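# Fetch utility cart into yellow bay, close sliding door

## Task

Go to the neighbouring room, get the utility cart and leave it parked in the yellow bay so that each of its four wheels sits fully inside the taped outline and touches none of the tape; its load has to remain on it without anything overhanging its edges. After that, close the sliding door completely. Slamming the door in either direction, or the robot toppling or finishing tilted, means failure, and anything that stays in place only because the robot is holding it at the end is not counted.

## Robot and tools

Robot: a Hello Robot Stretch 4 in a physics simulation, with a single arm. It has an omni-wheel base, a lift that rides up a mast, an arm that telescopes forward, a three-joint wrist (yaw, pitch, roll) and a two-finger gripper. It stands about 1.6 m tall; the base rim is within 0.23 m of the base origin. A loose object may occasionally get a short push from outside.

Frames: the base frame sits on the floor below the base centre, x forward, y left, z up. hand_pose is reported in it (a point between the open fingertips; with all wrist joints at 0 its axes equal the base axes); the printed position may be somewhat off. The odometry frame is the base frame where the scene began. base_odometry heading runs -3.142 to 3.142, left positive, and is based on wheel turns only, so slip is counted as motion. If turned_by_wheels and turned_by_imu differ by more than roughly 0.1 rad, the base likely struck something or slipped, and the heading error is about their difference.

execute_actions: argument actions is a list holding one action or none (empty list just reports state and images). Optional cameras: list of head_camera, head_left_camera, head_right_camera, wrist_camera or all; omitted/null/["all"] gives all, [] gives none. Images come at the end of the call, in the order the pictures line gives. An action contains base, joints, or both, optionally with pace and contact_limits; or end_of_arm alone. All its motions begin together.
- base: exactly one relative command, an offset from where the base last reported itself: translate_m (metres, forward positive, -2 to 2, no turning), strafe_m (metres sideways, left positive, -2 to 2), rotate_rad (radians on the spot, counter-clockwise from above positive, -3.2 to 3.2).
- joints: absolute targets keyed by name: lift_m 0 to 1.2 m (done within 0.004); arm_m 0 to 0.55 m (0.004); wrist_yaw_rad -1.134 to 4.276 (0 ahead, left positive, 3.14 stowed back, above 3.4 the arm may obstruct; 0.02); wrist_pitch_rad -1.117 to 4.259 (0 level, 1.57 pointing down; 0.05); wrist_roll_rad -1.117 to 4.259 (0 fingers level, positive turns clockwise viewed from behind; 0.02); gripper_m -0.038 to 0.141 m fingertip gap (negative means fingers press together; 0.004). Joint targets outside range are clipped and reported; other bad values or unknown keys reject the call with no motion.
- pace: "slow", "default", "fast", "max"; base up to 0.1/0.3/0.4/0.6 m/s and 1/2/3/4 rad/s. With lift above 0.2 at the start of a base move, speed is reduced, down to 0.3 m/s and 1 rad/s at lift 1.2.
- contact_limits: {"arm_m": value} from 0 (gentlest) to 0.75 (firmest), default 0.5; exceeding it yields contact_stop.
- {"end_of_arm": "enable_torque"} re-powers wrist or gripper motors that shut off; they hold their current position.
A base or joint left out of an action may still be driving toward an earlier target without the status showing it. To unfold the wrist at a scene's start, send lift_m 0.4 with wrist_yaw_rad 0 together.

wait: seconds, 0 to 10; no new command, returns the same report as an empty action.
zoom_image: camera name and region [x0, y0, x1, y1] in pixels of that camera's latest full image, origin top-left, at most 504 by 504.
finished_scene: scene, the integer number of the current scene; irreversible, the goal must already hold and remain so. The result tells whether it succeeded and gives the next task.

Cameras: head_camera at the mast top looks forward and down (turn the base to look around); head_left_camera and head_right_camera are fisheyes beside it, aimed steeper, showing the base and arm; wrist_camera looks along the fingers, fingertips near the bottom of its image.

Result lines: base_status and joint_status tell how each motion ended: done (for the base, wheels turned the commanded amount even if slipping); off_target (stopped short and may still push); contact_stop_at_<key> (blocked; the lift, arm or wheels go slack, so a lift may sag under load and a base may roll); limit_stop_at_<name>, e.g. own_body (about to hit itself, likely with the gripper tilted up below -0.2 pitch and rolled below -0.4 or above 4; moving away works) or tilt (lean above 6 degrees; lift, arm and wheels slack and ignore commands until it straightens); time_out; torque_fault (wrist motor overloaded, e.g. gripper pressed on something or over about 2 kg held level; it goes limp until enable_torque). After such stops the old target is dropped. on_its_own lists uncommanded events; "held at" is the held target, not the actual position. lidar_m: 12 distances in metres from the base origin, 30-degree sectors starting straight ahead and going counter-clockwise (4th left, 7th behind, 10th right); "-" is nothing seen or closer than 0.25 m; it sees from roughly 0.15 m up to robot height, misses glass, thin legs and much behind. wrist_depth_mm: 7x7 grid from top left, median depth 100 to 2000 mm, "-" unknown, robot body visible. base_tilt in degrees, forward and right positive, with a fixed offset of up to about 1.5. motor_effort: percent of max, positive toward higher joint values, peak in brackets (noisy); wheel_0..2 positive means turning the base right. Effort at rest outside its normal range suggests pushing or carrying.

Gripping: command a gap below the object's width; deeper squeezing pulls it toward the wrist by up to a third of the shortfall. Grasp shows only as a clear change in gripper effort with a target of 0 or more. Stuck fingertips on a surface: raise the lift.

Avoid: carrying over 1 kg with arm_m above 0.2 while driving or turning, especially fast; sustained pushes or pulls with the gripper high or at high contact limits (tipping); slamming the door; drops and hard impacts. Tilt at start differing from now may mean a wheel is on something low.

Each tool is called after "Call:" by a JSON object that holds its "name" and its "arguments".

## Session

Call:
{"name": "execute_actions", "arguments": {"actions": [{"joints":{"lift_m":0.6,"wrist_yaw_rad":0,"wrist_pitch_rad":0,"wrist_roll_rad":0,"gripper_m":0.09}}]}}

Scene clock: 2.83 s.
base_odometry: x=+0.000 y=+0.000 heading=+0.000 (m, m, rad; odometry frame)
turned_by_wheels: +0.000 (rad since the last result)
turned_by_imu: -0.001 (rad since the last result)
base_tilt: forward=-0.3 right=+0.2 (deg)
lidar_m: 0.96 0.99 1.31 1.29 1.36 1.09 1.02 1.06 1.42 2.41 1.36 1.01
base_status: not commanded
joint_positions: lift_m=+0.600 arm_m=-0.003 wrist_yaw_rad=+0.000 wrist_pitch_rad=+0.003 wrist_roll_rad=+0.000 gripper_m=+0.090
joint_status: all done
motor_effort: lift_m=+22(20) arm_m=+0(0) wrist_yaw_rad=-3(8) wrist_pitch_rad=-8(9) wrist_roll_rad=-2(2) gripper_m=-4(5) wheel_0=+0(0) wheel_1=+0(0) wheel_2=+0(0) (%)
hand_pose: x=+0.4569 y=-0.0873 z=+0.7771 quat_wxyz=(+1.000, +0.000, +0.001, +0.000) (m; base frame)
wrist_depth_mm: 750 759 759 759 768 759 723 / 741 750 750 759 759 750 723 / 741 759 750 759 768 750 715 / 750 741 750 759 768 741 715 / 750 741 759 759 759 741 715 / 741 741 199 759 199 715 715 / 741 750 750 143 768 707 715
pictures: head_camera, head_left_camera, head_right_camera, wrist_camera
Images, in order (width x height): head_camera 420x560, head_left_camera 420x672, head_right_camera 420x672, wrist_camera 616x392.

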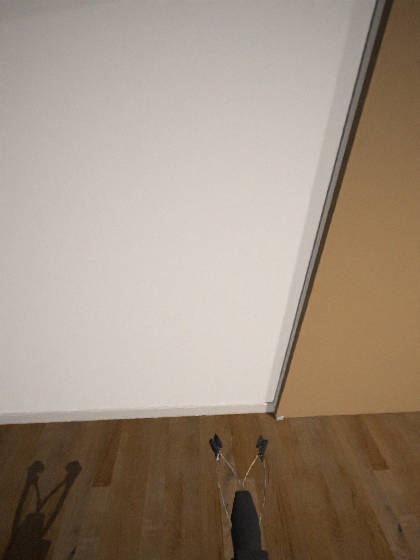

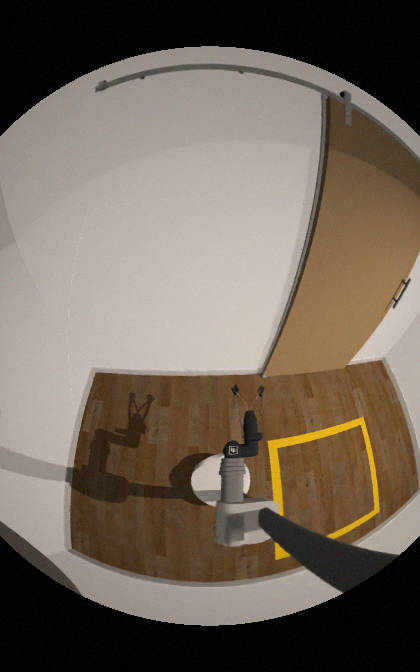

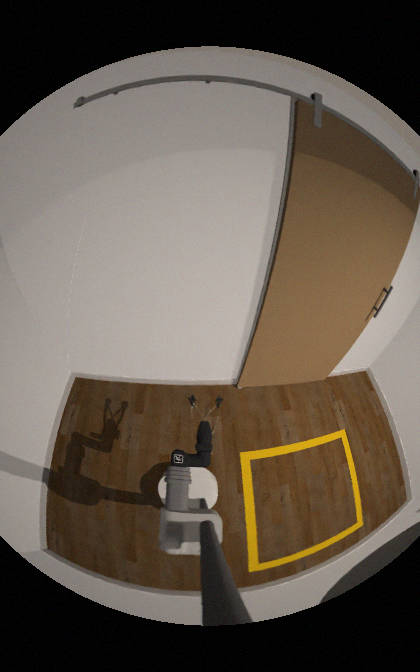

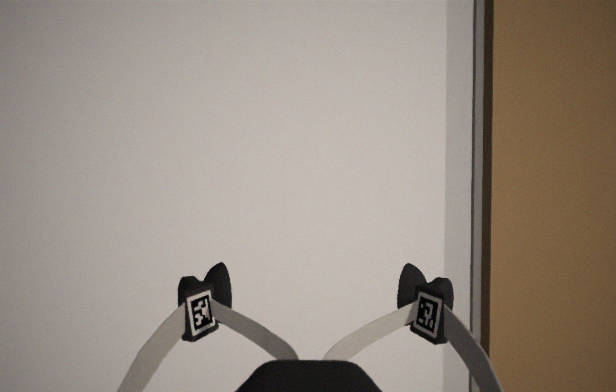

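Call:
{"name": "execute_actions", "arguments": {"actions": [{"base":{"translate_m":0.58},"joints":{"lift_m":0.88}}], "cameras": []}}

Call:
{"name": "execute_actions", "arguments": {"actions": [{"base":{"rotate_rad":-1.3}}]}}

Scene clock: 17.47 s.
base_odometry: x=+0.580 y=+0.000 heading=-0.001 (m, m, rad; odometry frame)
turned_by_wheels: -0.001 (rad since the last result)
turned_by_imu: +0.066 (rad since the last result)
base_tilt: forward=-3.6 right=+2.1 (deg)
lidar_m: 0.42 0.44 0.60 1.34 1.41 1.61 1.55 1.52 1.76 1.33 0.56 0.44
base_status: done
joint_positions: lift_m=+0.880 arm_m=-0.003 wrist_yaw_rad=-0.013 wrist_pitch_rad=+0.011 wrist_roll_rad=-0.001 gripper_m=+0.090
joint_status: all done
on_its_own: base_tilt is 3.7 degrees off its reading at the scene's start (forward=-0.4 right=+0.2); wrist_yaw_rad is at rest, and its effort (+34) is outside its rest range (-13 to +13); wrist_pitch_rad is at rest, and its effort (-32) is outside its rest range (-23 to +23)
motor_effort: lift_m=+22(22) arm_m=+1(1) wrist_yaw_rad=+34(60) wrist_pitch_rad=-32(58) wrist_roll_rad=+2(7) gripper_m=+1(5) wheel_0=+2(6) wheel_1=+1(12) wheel_2=-15(18) (%)
hand_pose: x=+0.4555 y=-0.0910 z=+1.0547 quat_wxyz=(+1.000, +0.000, +0.006, -0.006) (m; base frame)
wrist_depth_mm: 251 250 248 248 246 245 244 / 249 248 247 246 245 244 242 / 248 247 245 244 243 242 242 / 246 245 244 243 241 241 241 / 244 244 243 241 240 239 238 / 243 243 195 240 238 236 237 / 241 240 239 150 237 236 236
pictures: none
No camera images: the call's "cameras" was empty. Leave "cameras" out to get every camera's image.

Scene clock: 19.37 s.
base_odometry: x=+0.579 y=+0.000 heading=-1.301 (m, m, rad; odometry frame)
turned_by_wheels: -1.300 (rad since the last result)
turned_by_imu: -1.005 (rad since the last result)
base_tilt: forward=-0.4 right=+0.2 (deg)
lidar_m: 0.57 0.44 0.42 0.45 0.67 1.22 1.32 1.62 1.57 1.67 2.40 1.19
base_status: done
joint_positions: lift_m=+0.880 arm_m=-0.003 wrist_yaw_rad=+0.000 wrist_pitch_rad=+0.002 wrist_roll_rad=+0.000 gripper_m=+0.090
joint_status: not commanded
motor_effort: lift_m=+18(22) arm_m=+0(1) wrist_yaw_rad=-2(34) wrist_pitch_rad=-7(43) wrist_roll_rad=-1(13) gripper_m=-2(7) wheel_0=+0(26) wheel_1=+0(18) wheel_2=+0(12) (%)
hand_pose: x=+0.4567 y=-0.0875 z=+1.0576 quat_wxyz=(+1.000, +0.000, +0.001, +0.000) (m; base frame)
wrist_depth_mm: 345 410 466 580 854 1921 1983 / 345 415 466 580 866 1983 1921 / 347 415 466 585 866 1983 1921 / 347 415 469 585 866 1983 1921 / 347 415 469 585 809 1983 1921 / 347 404 198 591 199 - 1921 / 347 394 459 143 878 1576 1921
pictures: head_camera, head_left_camera, head_right_camera, wrist_camera
Images, in order (width x height): head_camera 420x560, head_left_camera 420x672, head_right_camera 420x672, wrist_camera 616x392.

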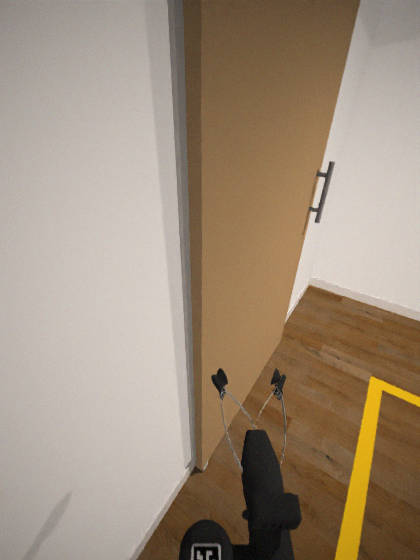

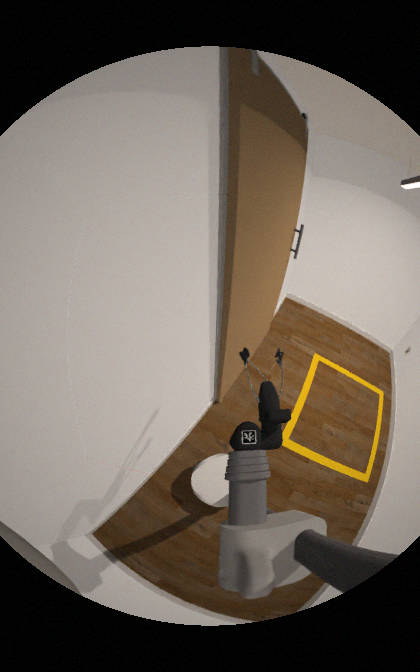

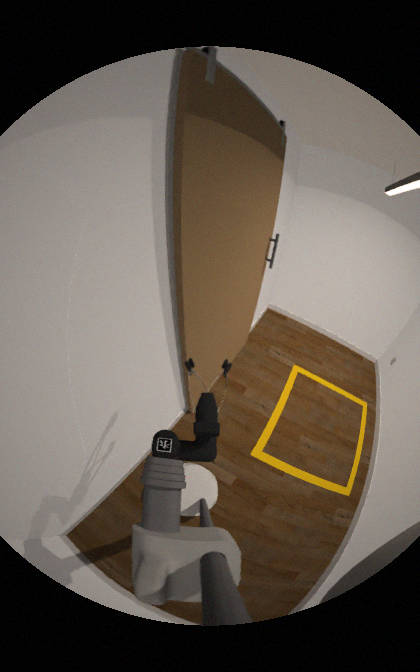

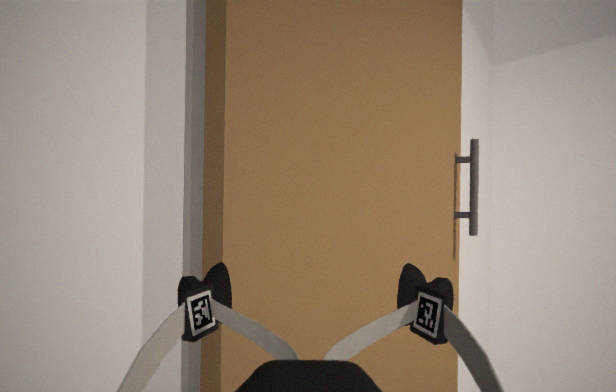

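Call:
{"name": "execute_actions", "arguments": {"actions": [{"base":{"rotate_rad":-0.35}}], "cameras": ["head_camera","wrist_camera"]}}

Scene clock: 24.90 s.
base_odometry: x=+0.579 y=+0.000 heading=-1.651 (m, m, rad; odometry frame)
turned_by_wheels: -0.350 (rad since the last result)
turned_by_imu: -0.353 (rad since the last result)
base_tilt: forward=-0.4 right=+0.3 (deg)
lidar_m: 0.80 0.52 0.42 0.42 0.49 0.83 1.23 1.40 1.57 1.57 1.79 2.51
base_status: done
joint_positions: lift_m=+0.880 arm_m=-0.003 wrist_yaw_rad=+0.000 wrist_pitch_rad=+0.002 wrist_roll_rad=+0.000 gripper_m=+0.090
joint_status: not commanded
motor_effort: lift_m=+18(18) arm_m=+1(0) wrist_yaw_rad=-2(2) wrist_pitch_rad=-4(7) wrist_roll_rad=-2(0) gripper_m=-3(3) wheel_0=+3(5) wheel_1=+3(7) wheel_2=+0(7) (%)
hand_pose: x=+0.4567 y=-0.0874 z=+1.0576 quat_wxyz=(+1.000, +0.000, +0.001, +0.000) (m; base frame)
wrist_depth_mm: 459 609 878 1863 - - - / 459 603 891 1863 - - - / 459 603 891 1863 - - - / 462 609 891 1661 - - - / 466 615 891 1921 - - - / 462 591 198 1921 199 - 1983 / 462 564 854 143 - - -
pictures: head_camera, wrist_camera
Images, in order (width x height): head_camera 420x560, wrist_camera 616x392.

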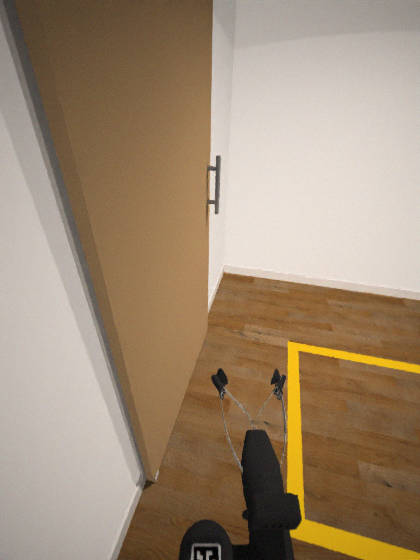

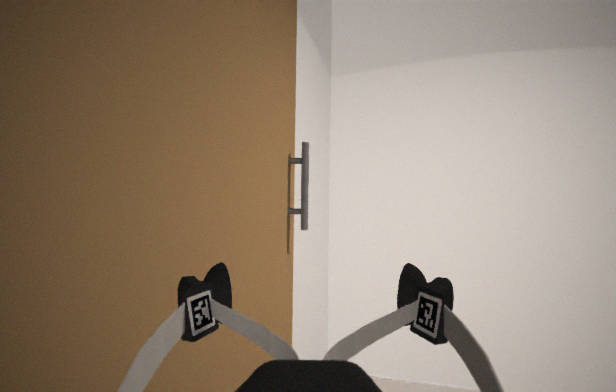

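Call:
{"name": "execute_actions", "arguments": {"actions": [{"base":{"strafe_m":-0.2},"joints":{"arm_m":0.45}}], "cameras": []}}

Call:
{"name": "execute_actions", "arguments": {"actions": [{"base":{"translate_m":0.5}}], "cameras": ["head_camera","wrist_camera"]}}

Scene clock: 38.20 s.
base_odometry: x=+0.380 y=+0.016 heading=-1.651 (m, m, rad; odometry frame)
turned_by_wheels: +0.000 (rad since the last result)
turned_by_imu: -0.001 (rad since the last result)
base_tilt: forward=-0.4 right=+0.2 (deg)
lidar_m: 1.19 0.73 0.62 0.61 0.72 1.24 1.28 1.50 1.36 1.36 1.57 2.45
base_status: done
joint_positions: lift_m=+0.880 arm_m=+0.449 wrist_yaw_rad=+0.000 wrist_pitch_rad=+0.002 wrist_roll_rad=+0.000 gripper_m=+0.090
joint_status: all done
motor_effort: lift_m=+18(18) arm_m=+6(6) wrist_yaw_rad=-3(2) wrist_pitch_rad=-8(7) wrist_roll_rad=-2(1) gripper_m=-1(4) wheel_0=-2(9) wheel_1=+0(6) wheel_2=+0(0) (%)
hand_pose: x=+0.9084 y=-0.0874 z=+1.0576 quat_wxyz=(+1.000, +0.000, +0.001, +0.000) (m; base frame)
wrist_depth_mm: 549 723 1182 1863 1808 1708 1576 / 549 732 1182 1863 1808 1708 1618 / 554 732 1118 1863 1808 1708 1618 / 554 732 1118 1863 1756 1708 1576 / 559 732 1205 1808 1756 1708 1618 / 559 699 198 1863 199 1661 1618 / 559 668 1138 143 1756 1661 1618
pictures: none
No camera images: the call's "cameras" was empty. Leave "cameras" out to get every camera's image.

Scene clock: 41.37 s.
base_odometry: x=+0.340 y=-0.483 heading=-1.651 (m, m, rad; odometry frame)
turned_by_wheels: +0.000 (rad since the last result)
turned_by_imu: -0.002 (rad since the last result)
base_tilt: forward=-0.4 right=+0.2 (deg)
lidar_m: 0.96 0.52 0.43 0.48 0.58 0.98 1.76 1.74 1.50 1.49 1.70 1.96
base_status: done
joint_positions: lift_m=+0.880 arm_m=+0.449 wrist_yaw_rad=+0.000 wrist_pitch_rad=+0.002 wrist_roll_rad=+0.000 gripper_m=+0.090
joint_status: not commanded
motor_effort: lift_m=+18(18) arm_m=+5(6) wrist_yaw_rad=-3(3) wrist_pitch_rad=-4(5) wrist_roll_rad=-1(1) gripper_m=+1(4) wheel_0=-1(6) wheel_1=+2(7) wheel_2=+0(9) (%)
hand_pose: x=+0.9085 y=-0.0874 z=+1.0576 quat_wxyz=(+1.000, +0.000, +0.001, +0.000) (m; base frame)
wrist_depth_mm: 407 634 931 1336 1308 1229 1160 / 407 634 931 1366 1308 1229 1182 / 407 640 931 1366 1308 1229 1182 / 413 640 946 1366 1281 1229 1160 / 413 640 946 1366 1308 1229 1182 / 424 621 198 1366 200 1205 1160 / 427 591 904 143 1281 1205 1160
pictures: head_camera, wrist_camera
Images, in order (width x height): head_camera 420x560, wrist_camera 616x392.

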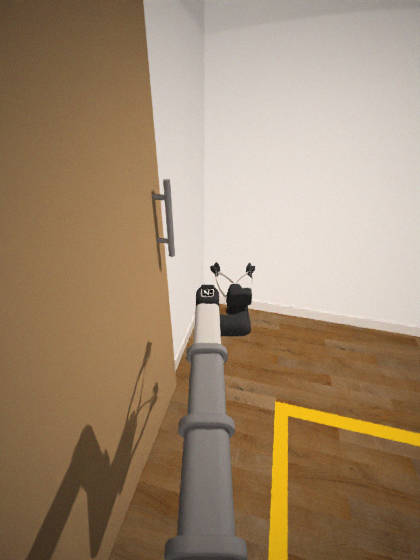

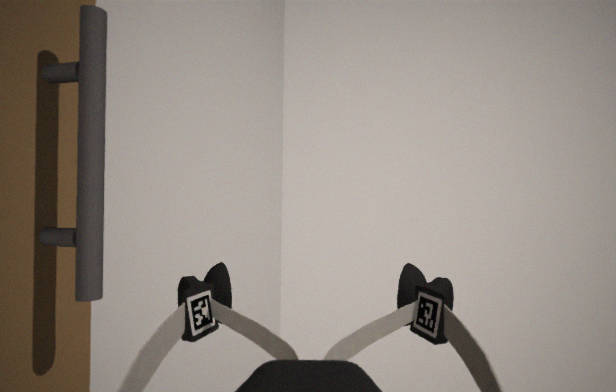

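Call:
{"name": "execute_actions", "arguments": {"actions": [{"joints":{"arm_m":0.3,"lift_m":0.94}}], "cameras": []}}

Call:
{"name": "execute_actions", "arguments": {"actions": [{"base":{"rotate_rad":0.24},"pace":"slow"}], "cameras": ["head_camera","wrist_camera"]}}

Scene clock: 51.37 s.
base_odometry: x=+0.340 y=-0.483 heading=-1.651 (m, m, rad; odometry frame)
turned_by_wheels: +0.000 (rad since the last result)
turned_by_imu: -0.001 (rad since the last result)
base_tilt: forward=-0.3 right=+0.2 (deg)
lidar_m: 0.96 0.53 0.44 0.50 0.59 0.99 1.76 1.77 1.48 1.49 1.70 1.97
base_status: not commanded
joint_positions: lift_m=+0.940 arm_m=+0.301 wrist_yaw_rad=+0.000 wrist_pitch_rad=+0.002 wrist_roll_rad=+0.000 gripper_m=+0.090
joint_status: all done
motor_effort: lift_m=+22(25) arm_m=-5(6) wrist_yaw_rad=-2(3) wrist_pitch_rad=-7(9) wrist_roll_rad=-1(1) gripper_m=-4(2) wheel_0=+0(1) wheel_1=+3(2) wheel_2=+0(0) (%)
hand_pose: x=+0.7603 y=-0.0875 z=+1.1172 quat_wxyz=(+1.000, +0.000, +0.001, +0.000) (m; base frame)
wrist_depth_mm: 459 603 1008 1537 1464 1336 1308 / 462 603 1008 1537 1430 1366 1281 / 462 559 1008 1499 1430 1366 1308 / 466 559 1025 1537 1430 1366 1336 / 466 559 1025 1537 1430 1366 1281 / 466 564 198 1464 199 1336 1281 / 466 564 960 143 1430 1308 1281
pictures: none
No camera images: the call's "cameras" was empty. Leave "cameras" out to get every camera's image.

Scene clock: 52.63 s.
base_odometry: x=+0.340 y=-0.483 heading=-1.411 (m, m, rad; odometry frame)
turned_by_wheels: +0.239 (rad since the last result)
turned_by_imu: +0.240 (rad since the last result)
base_tilt: forward=-0.4 right=+0.2 (deg)
lidar_m: 0.67 0.47 0.44 0.50 0.70 1.73 1.82 1.58 1.49 1.54 2.05 1.97
base_status: done
joint_positions: lift_m=+0.940 arm_m=+0.301 wrist_yaw_rad=+0.000 wrist_pitch_rad=+0.002 wrist_roll_rad=+0.000 gripper_m=+0.090
joint_status: not commanded
motor_effort: lift_m=+22(22) arm_m=-5(5) wrist_yaw_rad=-3(2) wrist_pitch_rad=-6(8) wrist_roll_rad=-1(1) gripper_m=-1(3) wheel_0=-2(4) wheel_1=-2(8) wheel_2=-2(7) (%)
hand_pose: x=+0.7604 y=-0.0874 z=+1.1172 quat_wxyz=(+1.000, +0.000, +0.001, +0.000) (m; base frame)
wrist_depth_mm: 272 334 433 609 1255 1397 1255 / 273 334 433 615 1255 1366 1229 / 272 336 436 580 1229 1366 1255 / 273 338 436 580 1281 1366 1255 / 274 338 436 580 1160 1366 1255 / 274 327 198 585 198 1336 1255 / 274 317 421 143 1281 1336 1255
pictures: head_camera, wrist_camera
Images, in order (width x height): head_camera 420x560, wrist_camera 616x392.

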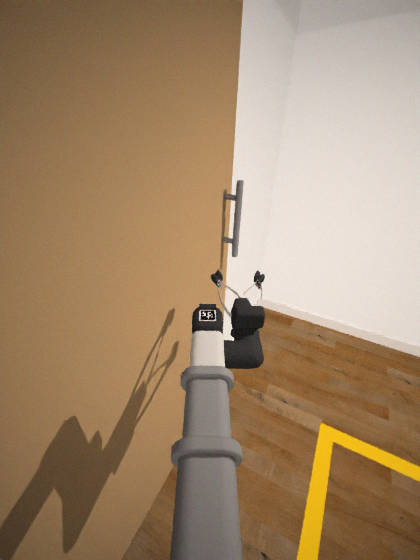

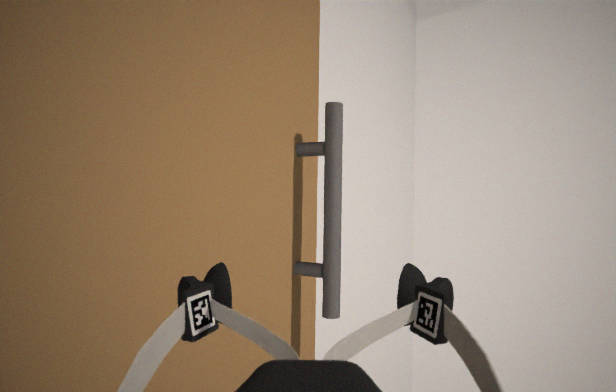

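Call:
{"name": "execute_actions", "arguments": {"actions": [{"base":{"strafe_m":-0.035},"joints":{"arm_m":0.5,"gripper_m":0.07},"pace":"slow"}], "cameras": ["head_camera","wrist_camera"]}}

Scene clock: 62.10 s.
base_odometry: x=+0.306 y=-0.488 heading=-1.411 (m, m, rad; odometry frame)
turned_by_wheels: +0.000 (rad since the last result)
turned_by_imu: -0.002 (rad since the last result)
base_tilt: forward=-0.4 right=+0.2 (deg)
lidar_m: 0.73 0.50 0.47 0.55 0.74 1.77 1.83 1.54 1.46 1.51 1.97 1.94
base_status: done
joint_positions: lift_m=+0.940 arm_m=+0.499 wrist_yaw_rad=+0.000 wrist_pitch_rad=+0.002 wrist_roll_rad=+0.000 gripper_m=+0.070
joint_status: all done
motor_effort: lift_m=+22(22) arm_m=+6(5) wrist_yaw_rad=-2(2) wrist_pitch_rad=-6(4) wrist_roll_rad=-1(1) gripper_m=-2(1) wheel_0=+1(4) wheel_1=-3(7) wheel_2=+0(2) (%)
hand_pose: x=+0.9584 y=-0.0874 z=+1.1172 quat_wxyz=(+1.000, +0.000, +0.001, +0.000) (m; base frame)
wrist_depth_mm: 216 265 342 603 1025 1182 1098 / 216 265 343 436 1025 1182 1078 / 216 266 345 436 1042 1205 1098 / 217 267 345 436 1042 1205 1078 / 216 267 347 439 1060 1205 1098 / 218 267 196 442 194 1182 1098 / 218 245 349 143 1078 1160 1098
pictures: head_camera, wrist_camera
Images, in order (width x height): head_camera 420x560, wrist_camera 616x392.

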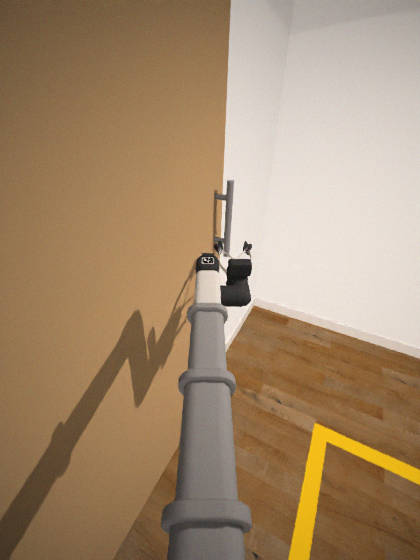

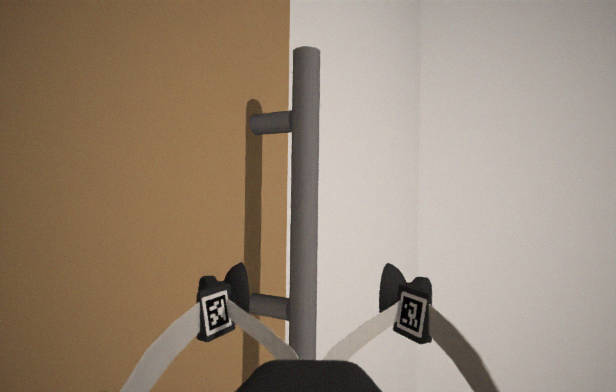

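Call:
{"name": "execute_actions", "arguments": {"actions": [{"joints":{"lift_m":1.0}}], "cameras": []}}

Call:
{"name": "execute_actions", "arguments": {"actions": [{"base":{"translate_m":0.13},"pace":"slow"}], "cameras": ["head_camera","wrist_camera"]}}

Scene clock: 67.27 s.
base_odometry: x=+0.306 y=-0.488 heading=-1.411 (m, m, rad; odometry frame)
turned_by_wheels: +0.000 (rad since the last result)
turned_by_imu: -0.001 (rad since the last result)
base_tilt: forward=-0.3 right=+0.2 (deg)
lidar_m: 0.74 0.49 0.47 0.54 0.72 1.78 1.83 1.54 1.46 1.51 1.98 1.94
base_status: not commanded
joint_positions: lift_m=+1.000 arm_m=+0.499 wrist_yaw_rad=+0.000 wrist_pitch_rad=+0.002 wrist_roll_rad=+0.000 gripper_m=+0.070
joint_status: all done
motor_effort: lift_m=+22(23) arm_m=+6(6) wrist_yaw_rad=-2(2) wrist_pitch_rad=-4(5) wrist_roll_rad=-1(2) gripper_m=-2(3) wheel_0=+1(1) wheel_1=-3(3) wheel_2=+0(0) (%)
hand_pose: x=+0.9584 y=-0.0874 z=+1.1772 quat_wxyz=(+1.000, +0.000, +0.001, +0.000) (m; base frame)
wrist_depth_mm: 216 265 343 603 1042 1182 1098 / 216 266 343 609 1042 1205 1078 / 217 266 345 436 1042 1182 1098 / 217 267 345 439 1060 1182 1078 / 217 267 347 439 1042 1182 1098 / 218 267 196 442 193 1160 1078 / 218 245 347 143 1078 1118 1060
pictures: none
No camera images: the call's "cameras" was empty. Leave "cameras" out to get every camera's image.

Scene clock: 69.87 s.
base_odometry: x=+0.326 y=-0.616 heading=-1.411 (m, m, rad; odometry frame)
turned_by_wheels: +0.000 (rad since the last result)
turned_by_imu: -0.001 (rad since the last result)
base_tilt: forward=-0.3 right=+0.2 (deg)
lidar_m: 0.64 0.44 0.41 0.42 0.65 1.63 1.94 1.62 1.53 1.57 1.95 1.84
base_status: done
joint_positions: lift_m=+1.000 arm_m=+0.499 wrist_yaw_rad=+0.000 wrist_pitch_rad=+0.002 wrist_roll_rad=+0.000 gripper_m=+0.070
joint_status: not commanded
motor_effort: lift_m=+22(22) arm_m=+6(6) wrist_yaw_rad=-3(3) wrist_pitch_rad=-8(4) wrist_roll_rad=-1(1) gripper_m=-1(4) wheel_0=+1(5) wheel_1=+2(7) wheel_2=-3(7) (%)
hand_pose: x=+0.9584 y=-0.0874 z=+1.1772 quat_wxyz=(+1.000, +0.000, +0.001, +0.000) (m; base frame)
wrist_depth_mm: 160 196 254 477 820 1078 991 / 161 197 255 307 820 1078 976 / 161 198 256 307 831 1078 991 / 161 198 246 307 831 1078 991 / 162 198 257 309 831 1098 976 / 162 199 196 309 193 1060 991 / 162 181 258 143 842 1025 976
pictures: head_camera, wrist_camera
Images, in order (width x height): head_camera 420x560, wrist_camera 616x392.

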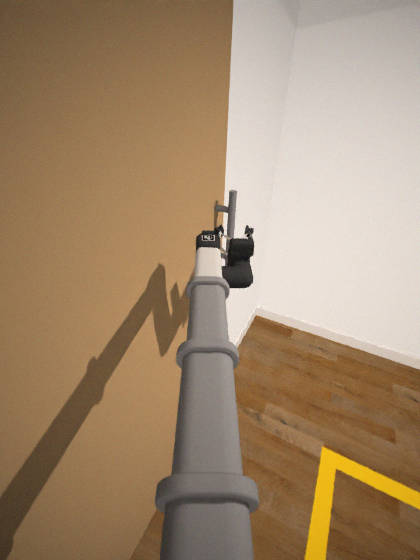

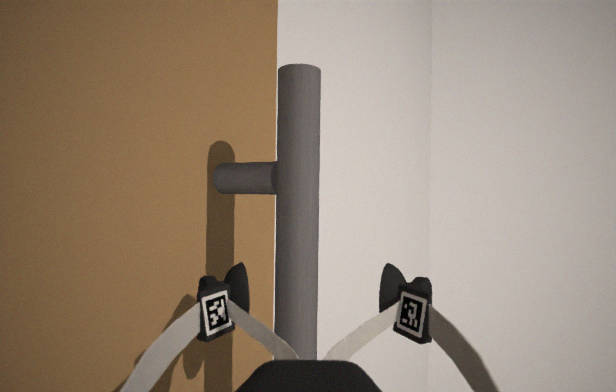

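Call:
{"name": "execute_actions", "arguments": {"actions": [{"joints":{"arm_m":0.55},"base":{"translate_m":0.02},"pace":"slow","contact_limits":{"arm_m":0.2}}], "cameras": ["wrist_camera"]}}

Call:
{"name": "execute_actions", "arguments": {"actions": [{"joints":{"gripper_m":0.0}}], "cameras": ["wrist_camera"]}}

Scene clock: 79.17 s.
base_odometry: x=+0.329 y=-0.636 heading=-1.412 (m, m, rad; odometry frame)
turned_by_wheels: +0.000 (rad since the last result)
turned_by_imu: -0.002 (rad since the last result)
base_tilt: forward=-0.4 right=+0.2 (deg)
lidar_m: 0.62 0.43 0.40 0.42 0.65 1.59 1.97 1.61 1.54 1.58 1.92 1.81
base_status: done
joint_positions: lift_m=+1.000 arm_m=+0.546 wrist_yaw_rad=-0.005 wrist_pitch_rad=+0.002 wrist_roll_rad=+0.000 gripper_m=+0.070
joint_status: arm_m off_target (ended at +0.546, target +0.550)
joint sent to its limit — the command would take arm_m past its upper limit, so that joint was sent only as far as its limit.
motor_effort: lift_m=+22(22) arm_m=+9(9) wrist_yaw_rad=+13(13) wrist_pitch_rad=-6(7) wrist_roll_rad=-1(1) gripper_m=+0(5) wheel_0=-1(4) wheel_1=+3(1) wheel_2=-8(10) (%)
contact_limits: arm_m 0.2
hand_pose: x=+1.0048 y=-0.0890 z=+1.1772 quat_wxyz=(+1.000, +0.000, +0.001, -0.003) (m; base frame)
wrist_depth_mm: 135 165 206 377 732 1025 931 / 135 166 206 158 741 1025 946 / 135 166 191 158 741 1025 946 / 135 166 191 158 741 1025 931 / 135 167 207 159 750 1025 931 / 135 167 189 159 192 1025 931 / 136 156 208 153 691 991 931
pictures: wrist_camera
Images, in order (width x height): wrist_camera 616x392.

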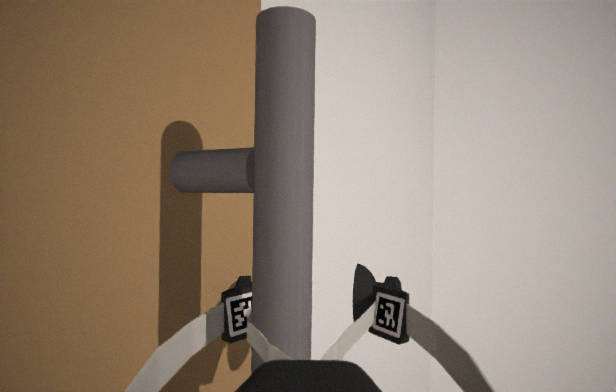

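Scene clock: 80.67 s.
base_odometry: x=+0.329 y=-0.636 heading=-1.411 (m, m, rad; odometry frame)
turned_by_wheels: +0.001 (rad since the last result)
turned_by_imu: +0.001 (rad since the last result)
base_tilt: forward=-0.3 right=+0.2 (deg)
lidar_m: 0.60 0.41 0.39 0.42 0.63 1.59 1.96 1.63 1.52 1.57 1.90 1.81
base_status: not commanded
joint_positions: lift_m=+1.000 arm_m=+0.546 wrist_yaw_rad=+0.005 wrist_pitch_rad=+0.002 wrist_roll_rad=+0.000 gripper_m=+0.000
joint_status: all done
on_its_own: wrist_yaw_rad is at rest, and its effort (-15) is outside its rest range (-13 to +13)
motor_effort: lift_m=+22(22) arm_m=+5(8) wrist_yaw_rad=-15(13) wrist_pitch_rad=-6(8) wrist_roll_rad=-1(1) gripper_m=-10(9) wheel_0=+3(3) wheel_1=+3(3) wheel_2=+2(8) (%)
hand_pose: x=+1.0062 y=-0.0861 z=+1.1772 quat_wxyz=(+1.000, +0.000, +0.001, +0.002) (m; base frame)
wrist_depth_mm: 127 155 200 153 676 1025 931 / 127 156 200 154 676 1025 946 / 127 156 186 153 683 1042 931 / 127 156 186 153 683 1025 931 / 128 156 202 153 683 1008 931 / 128 157 184 152 627 1025 931 / 128 147 195 150 580 991 931
pictures: wrist_camera
Images, in order (width x height): wrist_camera 616x392.

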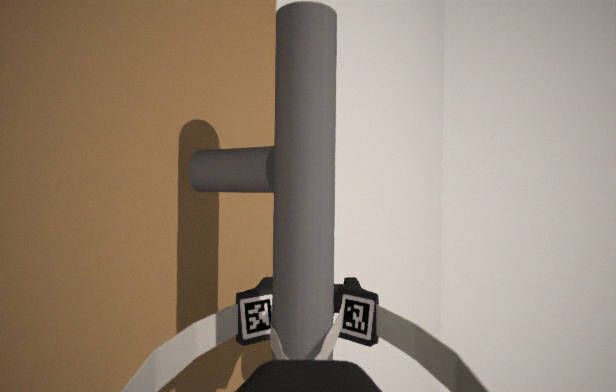

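Call:
{"name": "execute_actions", "arguments": {"actions": [{"joints":{"gripper_m":-0.02},"base":{"translate_m":-0.05},"pace":"slow"}], "cameras": []}}

Call:
{"name": "execute_actions", "arguments": {"actions": [{"base":{"strafe_m":0.04},"pace":"slow"}], "cameras": []}}

Call:
{"name": "execute_actions", "arguments": {"actions": [{"base":{"translate_m":-0.08},"pace":"slow"}], "cameras": ["wrist_camera"]}}

Scene clock: 92.03 s.
base_odometry: x=+0.322 y=-0.587 heading=-1.408 (m, m, rad; odometry frame)
turned_by_wheels: +0.002 (rad since the last result)
turned_by_imu: +0.002 (rad since the last result)
base_tilt: forward=-0.3 right=+0.1 (deg)
lidar_m: 0.66 0.44 0.42 0.43 0.67 1.69 1.93 1.59 1.51 1.55 1.96 1.86
base_status: done
joint_positions: lift_m=+1.000 arm_m=+0.547 wrist_yaw_rad=+0.014 wrist_pitch_rad=+0.002 wrist_roll_rad=+0.000 gripper_m=-0.020
joint_status: all done
on_its_own: wrist_yaw_rad is at rest, and its effort (-42) is outside its rest range (-13 to +13)
motor_effort: lift_m=+22(22) arm_m=+0(5) wrist_yaw_rad=-42(44) wrist_pitch_rad=-8(8) wrist_roll_rad=-1(1) gripper_m=-17(21) wheel_0=+10(10) wheel_1=+3(4) wheel_2=+18(20) (%)
hand_pose: x=+1.0080 y=-0.0834 z=+1.1771 quat_wxyz=(+1.000, +0.000, +0.001, +0.007) (m; base frame)
wrist_depth_mm: 141 172 220 379 691 1078 976 / 141 173 220 172 699 1078 976 / 141 172 212 172 699 1078 976 / 142 173 205 171 707 1078 976 / 142 173 222 171 699 1078 976 / 142 174 186 170 647 1060 976 / 142 159 213 148 597 1025 976
pictures: none
No camera images: the call's "cameras" was empty. Leave "cameras" out to get every camera's image.

Scene clock: 93.50 s.
base_odometry: x=+0.361 y=-0.581 heading=-1.410 (m, m, rad; odometry frame)
turned_by_wheels: -0.001 (rad since the last result)
turned_by_imu: -0.002 (rad since the last result)
base_tilt: forward=-0.4 right=+0.3 (deg)
lidar_m: 0.61 0.42 0.39 0.40 0.62 1.56 1.90 1.63 1.55 1.58 1.98 1.88
base_status: done
joint_positions: lift_m=+1.000 arm_m=+0.547 wrist_yaw_rad=-0.008 wrist_pitch_rad=+0.002 wrist_roll_rad=+0.000 gripper_m=-0.020
joint_status: not commanded
on_its_own: wrist_yaw_rad is at rest, and its effort (+21) is outside its rest range (-13 to +13)
motor_effort: lift_m=+22(22) arm_m=+0(0) wrist_yaw_rad=+21(42) wrist_pitch_rad=-7(7) wrist_roll_rad=+0(1) gripper_m=-14(18) wheel_0=-11(11) wheel_1=-1(9) wheel_2=-3(15) (%)
hand_pose: x=+1.0061 y=-0.0897 z=+1.1771 quat_wxyz=(+1.000, +0.000, +0.001, -0.004) (m; base frame)
wrist_depth_mm: 123 151 196 249 699 1078 991 / 123 151 196 181 699 1078 991 / 123 151 197 179 707 1078 991 / 123 152 193 177 707 1098 976 / 124 152 198 176 715 1078 976 / 124 153 182 176 182 1060 976 / 124 143 183 169 661 1025 976
pictures: none
No camera images: the call's "cameras" was empty. Leave "cameras" out to get every camera's image.

Scene clock: 95.57 s.
base_odometry: x=+0.348 y=-0.502 heading=-1.407 (m, m, rad; odometry frame)
turned_by_wheels: +0.003 (rad since the last result)
turned_by_imu: +0.003 (rad since the last result)
base_tilt: forward=-0.3 right=+0.1 (deg)
lidar_m: 0.65 0.45 0.42 0.45 0.68 1.71 1.84 1.58 1.51 1.54 2.05 1.95
base_status: done
joint_positions: lift_m=+1.000 arm_m=+0.547 wrist_yaw_rad=+0.015 wrist_pitch_rad=+0.002 wrist_roll_rad=+0.000 gripper_m=-0.020
joint_status: not commanded
on_its_own: wrist_yaw_rad is at rest, and its effort (-45) is outside its rest range (-13 to +13)
motor_effort: lift_m=+22(22) arm_m=+0(0) wrist_yaw_rad=-45(45) wrist_pitch_rad=-6(7) wrist_roll_rad=+0(0) gripper_m=-16(15) wheel_0=+11(13) wheel_1=+4(8) wheel_2=+18(18) (%)
hand_pose: x=+1.0081 y=-0.0831 z=+1.1772 quat_wxyz=(+1.000, +0.000, +0.001, +0.007) (m; base frame)
wrist_depth_mm: 141 172 220 355 683 1138 1060 / 141 172 220 176 691 1138 1060 / 141 173 212 177 699 1138 1042 / 141 173 204 177 691 1138 1042 / 141 173 221 178 691 1138 1042 / 142 173 186 178 647 1138 1042 / 142 158 213 153 597 1098 1060
pictures: wrist_camera
Images, in order (width x height): wrist_camera 616x392.

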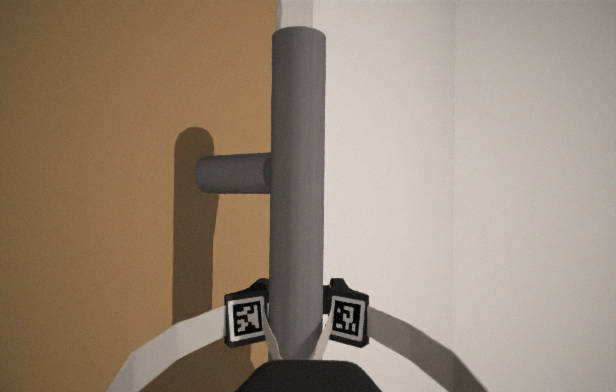

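Call:
{"name": "execute_actions", "arguments": {"actions": [{"base":{"strafe_m":0.045},"pace":"slow"}], "cameras": []}}

Call:
{"name": "execute_actions", "arguments": {"actions": [{"base":{"translate_m":-0.09},"pace":"slow"}], "cameras": []}}

Call:
{"name": "execute_actions", "arguments": {"actions": [{"base":{"strafe_m":0.045},"pace":"slow"}], "cameras": []}}

Call:
{"name": "execute_actions", "arguments": {"actions": [{"base":{"translate_m":-0.09},"pace":"slow"}], "cameras": []}}

Call:
{"name": "execute_actions", "arguments": {"actions": [{"base":{"strafe_m":0.045},"pace":"slow"}], "cameras": []}}

Call:
{"name": "execute_actions", "arguments": {"actions": [{"base":{"translate_m":-0.09},"pace":"slow"}], "cameras": ["wrist_camera","head_right_camera"]}}

Scene clock: 106.20 s.
base_odometry: x=+0.392 y=-0.495 heading=-1.409 (m, m, rad; odometry frame)
turned_by_wheels: -0.002 (rad since the last result)
turned_by_imu: -0.004 (rad since the last result)
base_tilt: forward=-0.3 right=+0.3 (deg)
lidar_m: 0.58 0.41 0.38 0.41 0.63 1.56 1.80 1.64 1.55 1.61 2.08 1.98
base_status: done
joint_positions: lift_m=+1.000 arm_m=+0.547 wrist_yaw_rad=-0.010 wrist_pitch_rad=+0.002 wrist_roll_rad=+0.000 gripper_m=-0.020
joint_status: not commanded
on_its_own: wrist_yaw_rad is at rest, and its effort (+26) is outside its rest range (-13 to +13)
motor_effort: lift_m=+22(22) arm_m=+0(0) wrist_yaw_rad=+26(45) wrist_pitch_rad=-9(8) wrist_roll_rad=+0(0) gripper_m=-15(14) wheel_0=-13(14) wheel_1=-3(11) wheel_2=-5(16) (%)
hand_pose: x=+1.0060 y=-0.0902 z=+1.1772 quat_wxyz=(+1.000, +0.000, +0.001, -0.005) (m; base frame)
wrist_depth_mm: 120 148 192 245 699 1182 1078 / 121 148 193 233 699 1182 1078 / 121 148 193 185 699 1182 1078 / 121 149 193 182 707 1160 1078 / 121 150 195 236 707 1160 1060 / 121 150 179 180 181 1160 1060 / 122 140 180 168 715 1118 1078
pictures: none
No camera images: the call's "cameras" was empty. Leave "cameras" out to get every camera's image.

Scene clock: 108.37 s.
base_odometry: x=+0.378 y=-0.406 heading=-1.406 (m, m, rad; odometry frame)
turned_by_wheels: +0.003 (rad since the last result)
turned_by_imu: +0.003 (rad since the last result)
base_tilt: forward=-0.3 right=+0.2 (deg)
lidar_m: 0.67 0.46 0.43 0.44 0.69 1.68 1.72 1.59 1.50 1.56 2.08 2.04
base_status: done
joint_positions: lift_m=+1.000 arm_m=+0.547 wrist_yaw_rad=+0.016 wrist_pitch_rad=+0.002 wrist_roll_rad=+0.000 gripper_m=-0.020
joint_status: not commanded
on_its_own: wrist_yaw_rad is at rest, and its effort (-49) is outside its rest range (-13 to +13)
motor_effort: lift_m=+22(22) arm_m=+0(0) wrist_yaw_rad=-49(48) wrist_pitch_rad=-8(9) wrist_roll_rad=-1(1) gripper_m=-16(15) wheel_0=+12(16) wheel_1=+3(12) wheel_2=+20(19) (%)
hand_pose: x=+1.0082 y=-0.0827 z=+1.1772 quat_wxyz=(+1.000, +0.000, +0.001, +0.008) (m; base frame)
wrist_depth_mm: 141 172 220 442 676 1205 1138 / 141 172 220 177 683 1229 1138 / 141 172 212 177 683 1229 1138 / 142 173 205 177 691 1229 1138 / 142 173 221 178 699 1205 1138 / 142 173 186 178 640 1229 1118 / 142 158 213 153 591 1205 1138
pictures: none
No camera images: the call's "cameras" was empty. Leave "cameras" out to get every camera's image.

Scene clock: 109.90 s.
base_odometry: x=+0.422 y=-0.399 heading=-1.408 (m, m, rad; odometry frame)
turned_by_wheels: -0.002 (rad since the last result)
turned_by_imu: -0.003 (rad since the last result)
base_tilt: forward=-0.4 right=+0.2 (deg)
lidar_m: 0.59 0.42 0.39 0.41 0.62 1.56 1.71 1.62 1.54 1.60 2.13 2.07
base_status: done
joint_positions: lift_m=+1.000 arm_m=+0.547 wrist_yaw_rad=-0.009 wrist_pitch_rad=+0.002 wrist_roll_rad=+0.000 gripper_m=-0.020
joint_status: not commanded
on_its_own: wrist_yaw_rad is at rest, and its effort (+25) is outside its rest range (-13 to +13)
motor_effort: lift_m=+22(22) arm_m=+0(0) wrist_yaw_rad=+25(49) wrist_pitch_rad=-7(9) wrist_roll_rad=+0(0) gripper_m=-15(15) wheel_0=-14(15) wheel_1=-4(8) wheel_2=-6(16) (%)
hand_pose: x=+1.0060 y=-0.0901 z=+1.1772 quat_wxyz=(+1.000, +0.000, +0.001, -0.005) (m; base frame)
wrist_depth_mm: 121 149 194 246 691 1255 1160 / 121 149 194 234 691 1255 1160 / 122 150 195 185 699 1229 1160 / 122 150 193 183 707 1255 1160 / 122 150 196 236 707 1255 1160 / 122 151 181 179 180 1255 1160 / 122 141 181 169 723 1205 1160
pictures: none
No camera images: the call's "cameras" was empty. Leave "cameras" out to get every camera's image.

Scene clock: 112.07 s.
base_odometry: x=+0.408 y=-0.310 heading=-1.405 (m, m, rad; odometry frame)
turned_by_wheels: +0.003 (rad since the last result)
turned_by_imu: +0.003 (rad since the last result)
base_tilt: forward=-0.4 right=+0.2 (deg)
lidar_m: 0.66 0.46 0.42 0.44 0.69 1.57 1.62 1.59 1.51 1.54 2.07 2.15
base_status: done
joint_positions: lift_m=+1.000 arm_m=+0.547 wrist_yaw_rad=+0.016 wrist_pitch_rad=+0.002 wrist_roll_rad=+0.000 gripper_m=-0.020
joint_status: not commanded
on_its_own: wrist_yaw_rad is at rest, and its effort (-49) is outside its rest range (-13 to +13)
motor_effort: lift_m=+22(22) arm_m=-1(0) wrist_yaw_rad=-49(49) wrist_pitch_rad=-9(7) wrist_roll_rad=+0(0) gripper_m=-16(17) wheel_0=+13(17) wheel_1=+5(11) wheel_2=+19(19) (%)
hand_pose: x=+1.0082 y=-0.0828 z=+1.1772 quat_wxyz=(+1.000, +0.000, +0.001, +0.008) (m; base frame)
wrist_depth_mm: 142 173 220 539 683 1308 1229 / 142 173 220 178 691 1308 1229 / 142 174 213 178 683 1308 1229 / 142 174 206 177 691 1308 1205 / 143 174 223 176 691 1308 1205 / 143 174 186 175 640 1281 1229 / 143 159 214 150 554 1308 1205
pictures: none
No camera images: the call's "cameras" was empty. Leave "cameras" out to get every camera's image.

Scene clock: 113.60 s.
base_odometry: x=+0.452 y=-0.303 heading=-1.406 (m, m, rad; odometry frame)
turned_by_wheels: -0.002 (rad since the last result)
turned_by_imu: -0.003 (rad since the last result)
base_tilt: forward=-0.3 right=+0.3 (deg)
lidar_m: 0.58 0.42 0.37 0.42 0.62 1.55 1.59 1.61 1.54 1.60 2.12 2.13
base_status: done
joint_positions: lift_m=+1.000 arm_m=+0.547 wrist_yaw_rad=-0.009 wrist_pitch_rad=+0.002 wrist_roll_rad=+0.000 gripper_m=-0.020
joint_status: not commanded
on_its_own: wrist_yaw_rad is at rest, and its effort (+24) is outside its rest range (-13 to +13)
motor_effort: lift_m=+22(22) arm_m=+0(0) wrist_yaw_rad=+24(48) wrist_pitch_rad=-8(7) wrist_roll_rad=-1(0) gripper_m=-11(15) wheel_0=-11(12) wheel_1=-3(13) wheel_2=-5(16) (%)
hand_pose: x=+1.0060 y=-0.0900 z=+1.1772 quat_wxyz=(+1.000, +0.000, +0.001, -0.005) (m; base frame)
wrist_depth_mm: 121 150 194 247 691 1366 1255 / 121 150 194 235 699 1336 1255 / 122 150 195 185 699 1336 1255 / 122 150 194 183 707 1336 1255 / 123 151 196 236 715 1366 1255 / 122 151 181 178 181 1336 1255 / 123 142 181 169 647 1281 1229
pictures: none
No camera images: the call's "cameras" was empty. Leave "cameras" out to get every camera's image.

Scene clock: 115.77 s.
base_odometry: x=+0.438 y=-0.215 heading=-1.404 (m, m, rad; odometry frame)
turned_by_wheels: +0.003 (rad since the last result)
turned_by_imu: +0.003 (rad since the last result)
base_tilt: forward=-0.4 right=+0.1 (deg)
lidar_m: 0.65 0.46 0.42 0.44 0.70 1.47 1.52 1.58 1.50 1.56 2.06 2.25
base_status: done
joint_positions: lift_m=+1.000 arm_m=+0.547 wrist_yaw_rad=+0.017 wrist_pitch_rad=+0.002 wrist_roll_rad=+0.000 gripper_m=-0.020
joint_status: not commanded
on_its_own: wrist_yaw_rad is at rest, and its effort (-51) is outside its rest range (-13 to +13)
motor_effort: lift_m=+22(22) arm_m=+0(0) wrist_yaw_rad=-51(51) wrist_pitch_rad=-6(9) wrist_roll_rad=+0(1) gripper_m=-11(17) wheel_0=+13(15) wheel_1=+3(7) wheel_2=+19(19) (%)
hand_pose: x=+1.0083 y=-0.0825 z=+1.1772 quat_wxyz=(+1.000, +0.000, +0.001, +0.008) (m; base frame)
wrist_depth_mm: 142 173 221 654 640 1430 1308 / 143 173 221 178 647 1397 1308 / 143 173 213 178 640 1366 1308 / 143 174 205 177 640 1397 1308 / 143 174 223 176 647 1397 1308 / 143 175 186 176 640 1397 1281 / 143 159 214 151 621 1366 1308
pictures: head_right_camera, wrist_camera
Images, in order (width x height): head_right_camera 420x672, wrist_camera 616x392.

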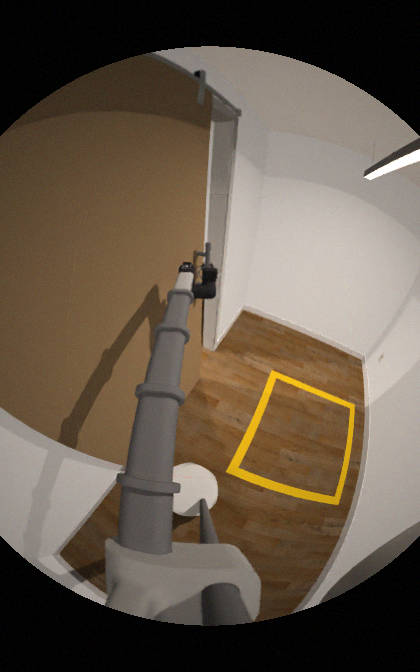

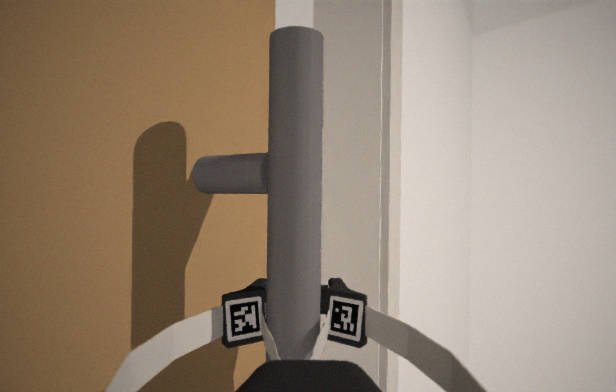

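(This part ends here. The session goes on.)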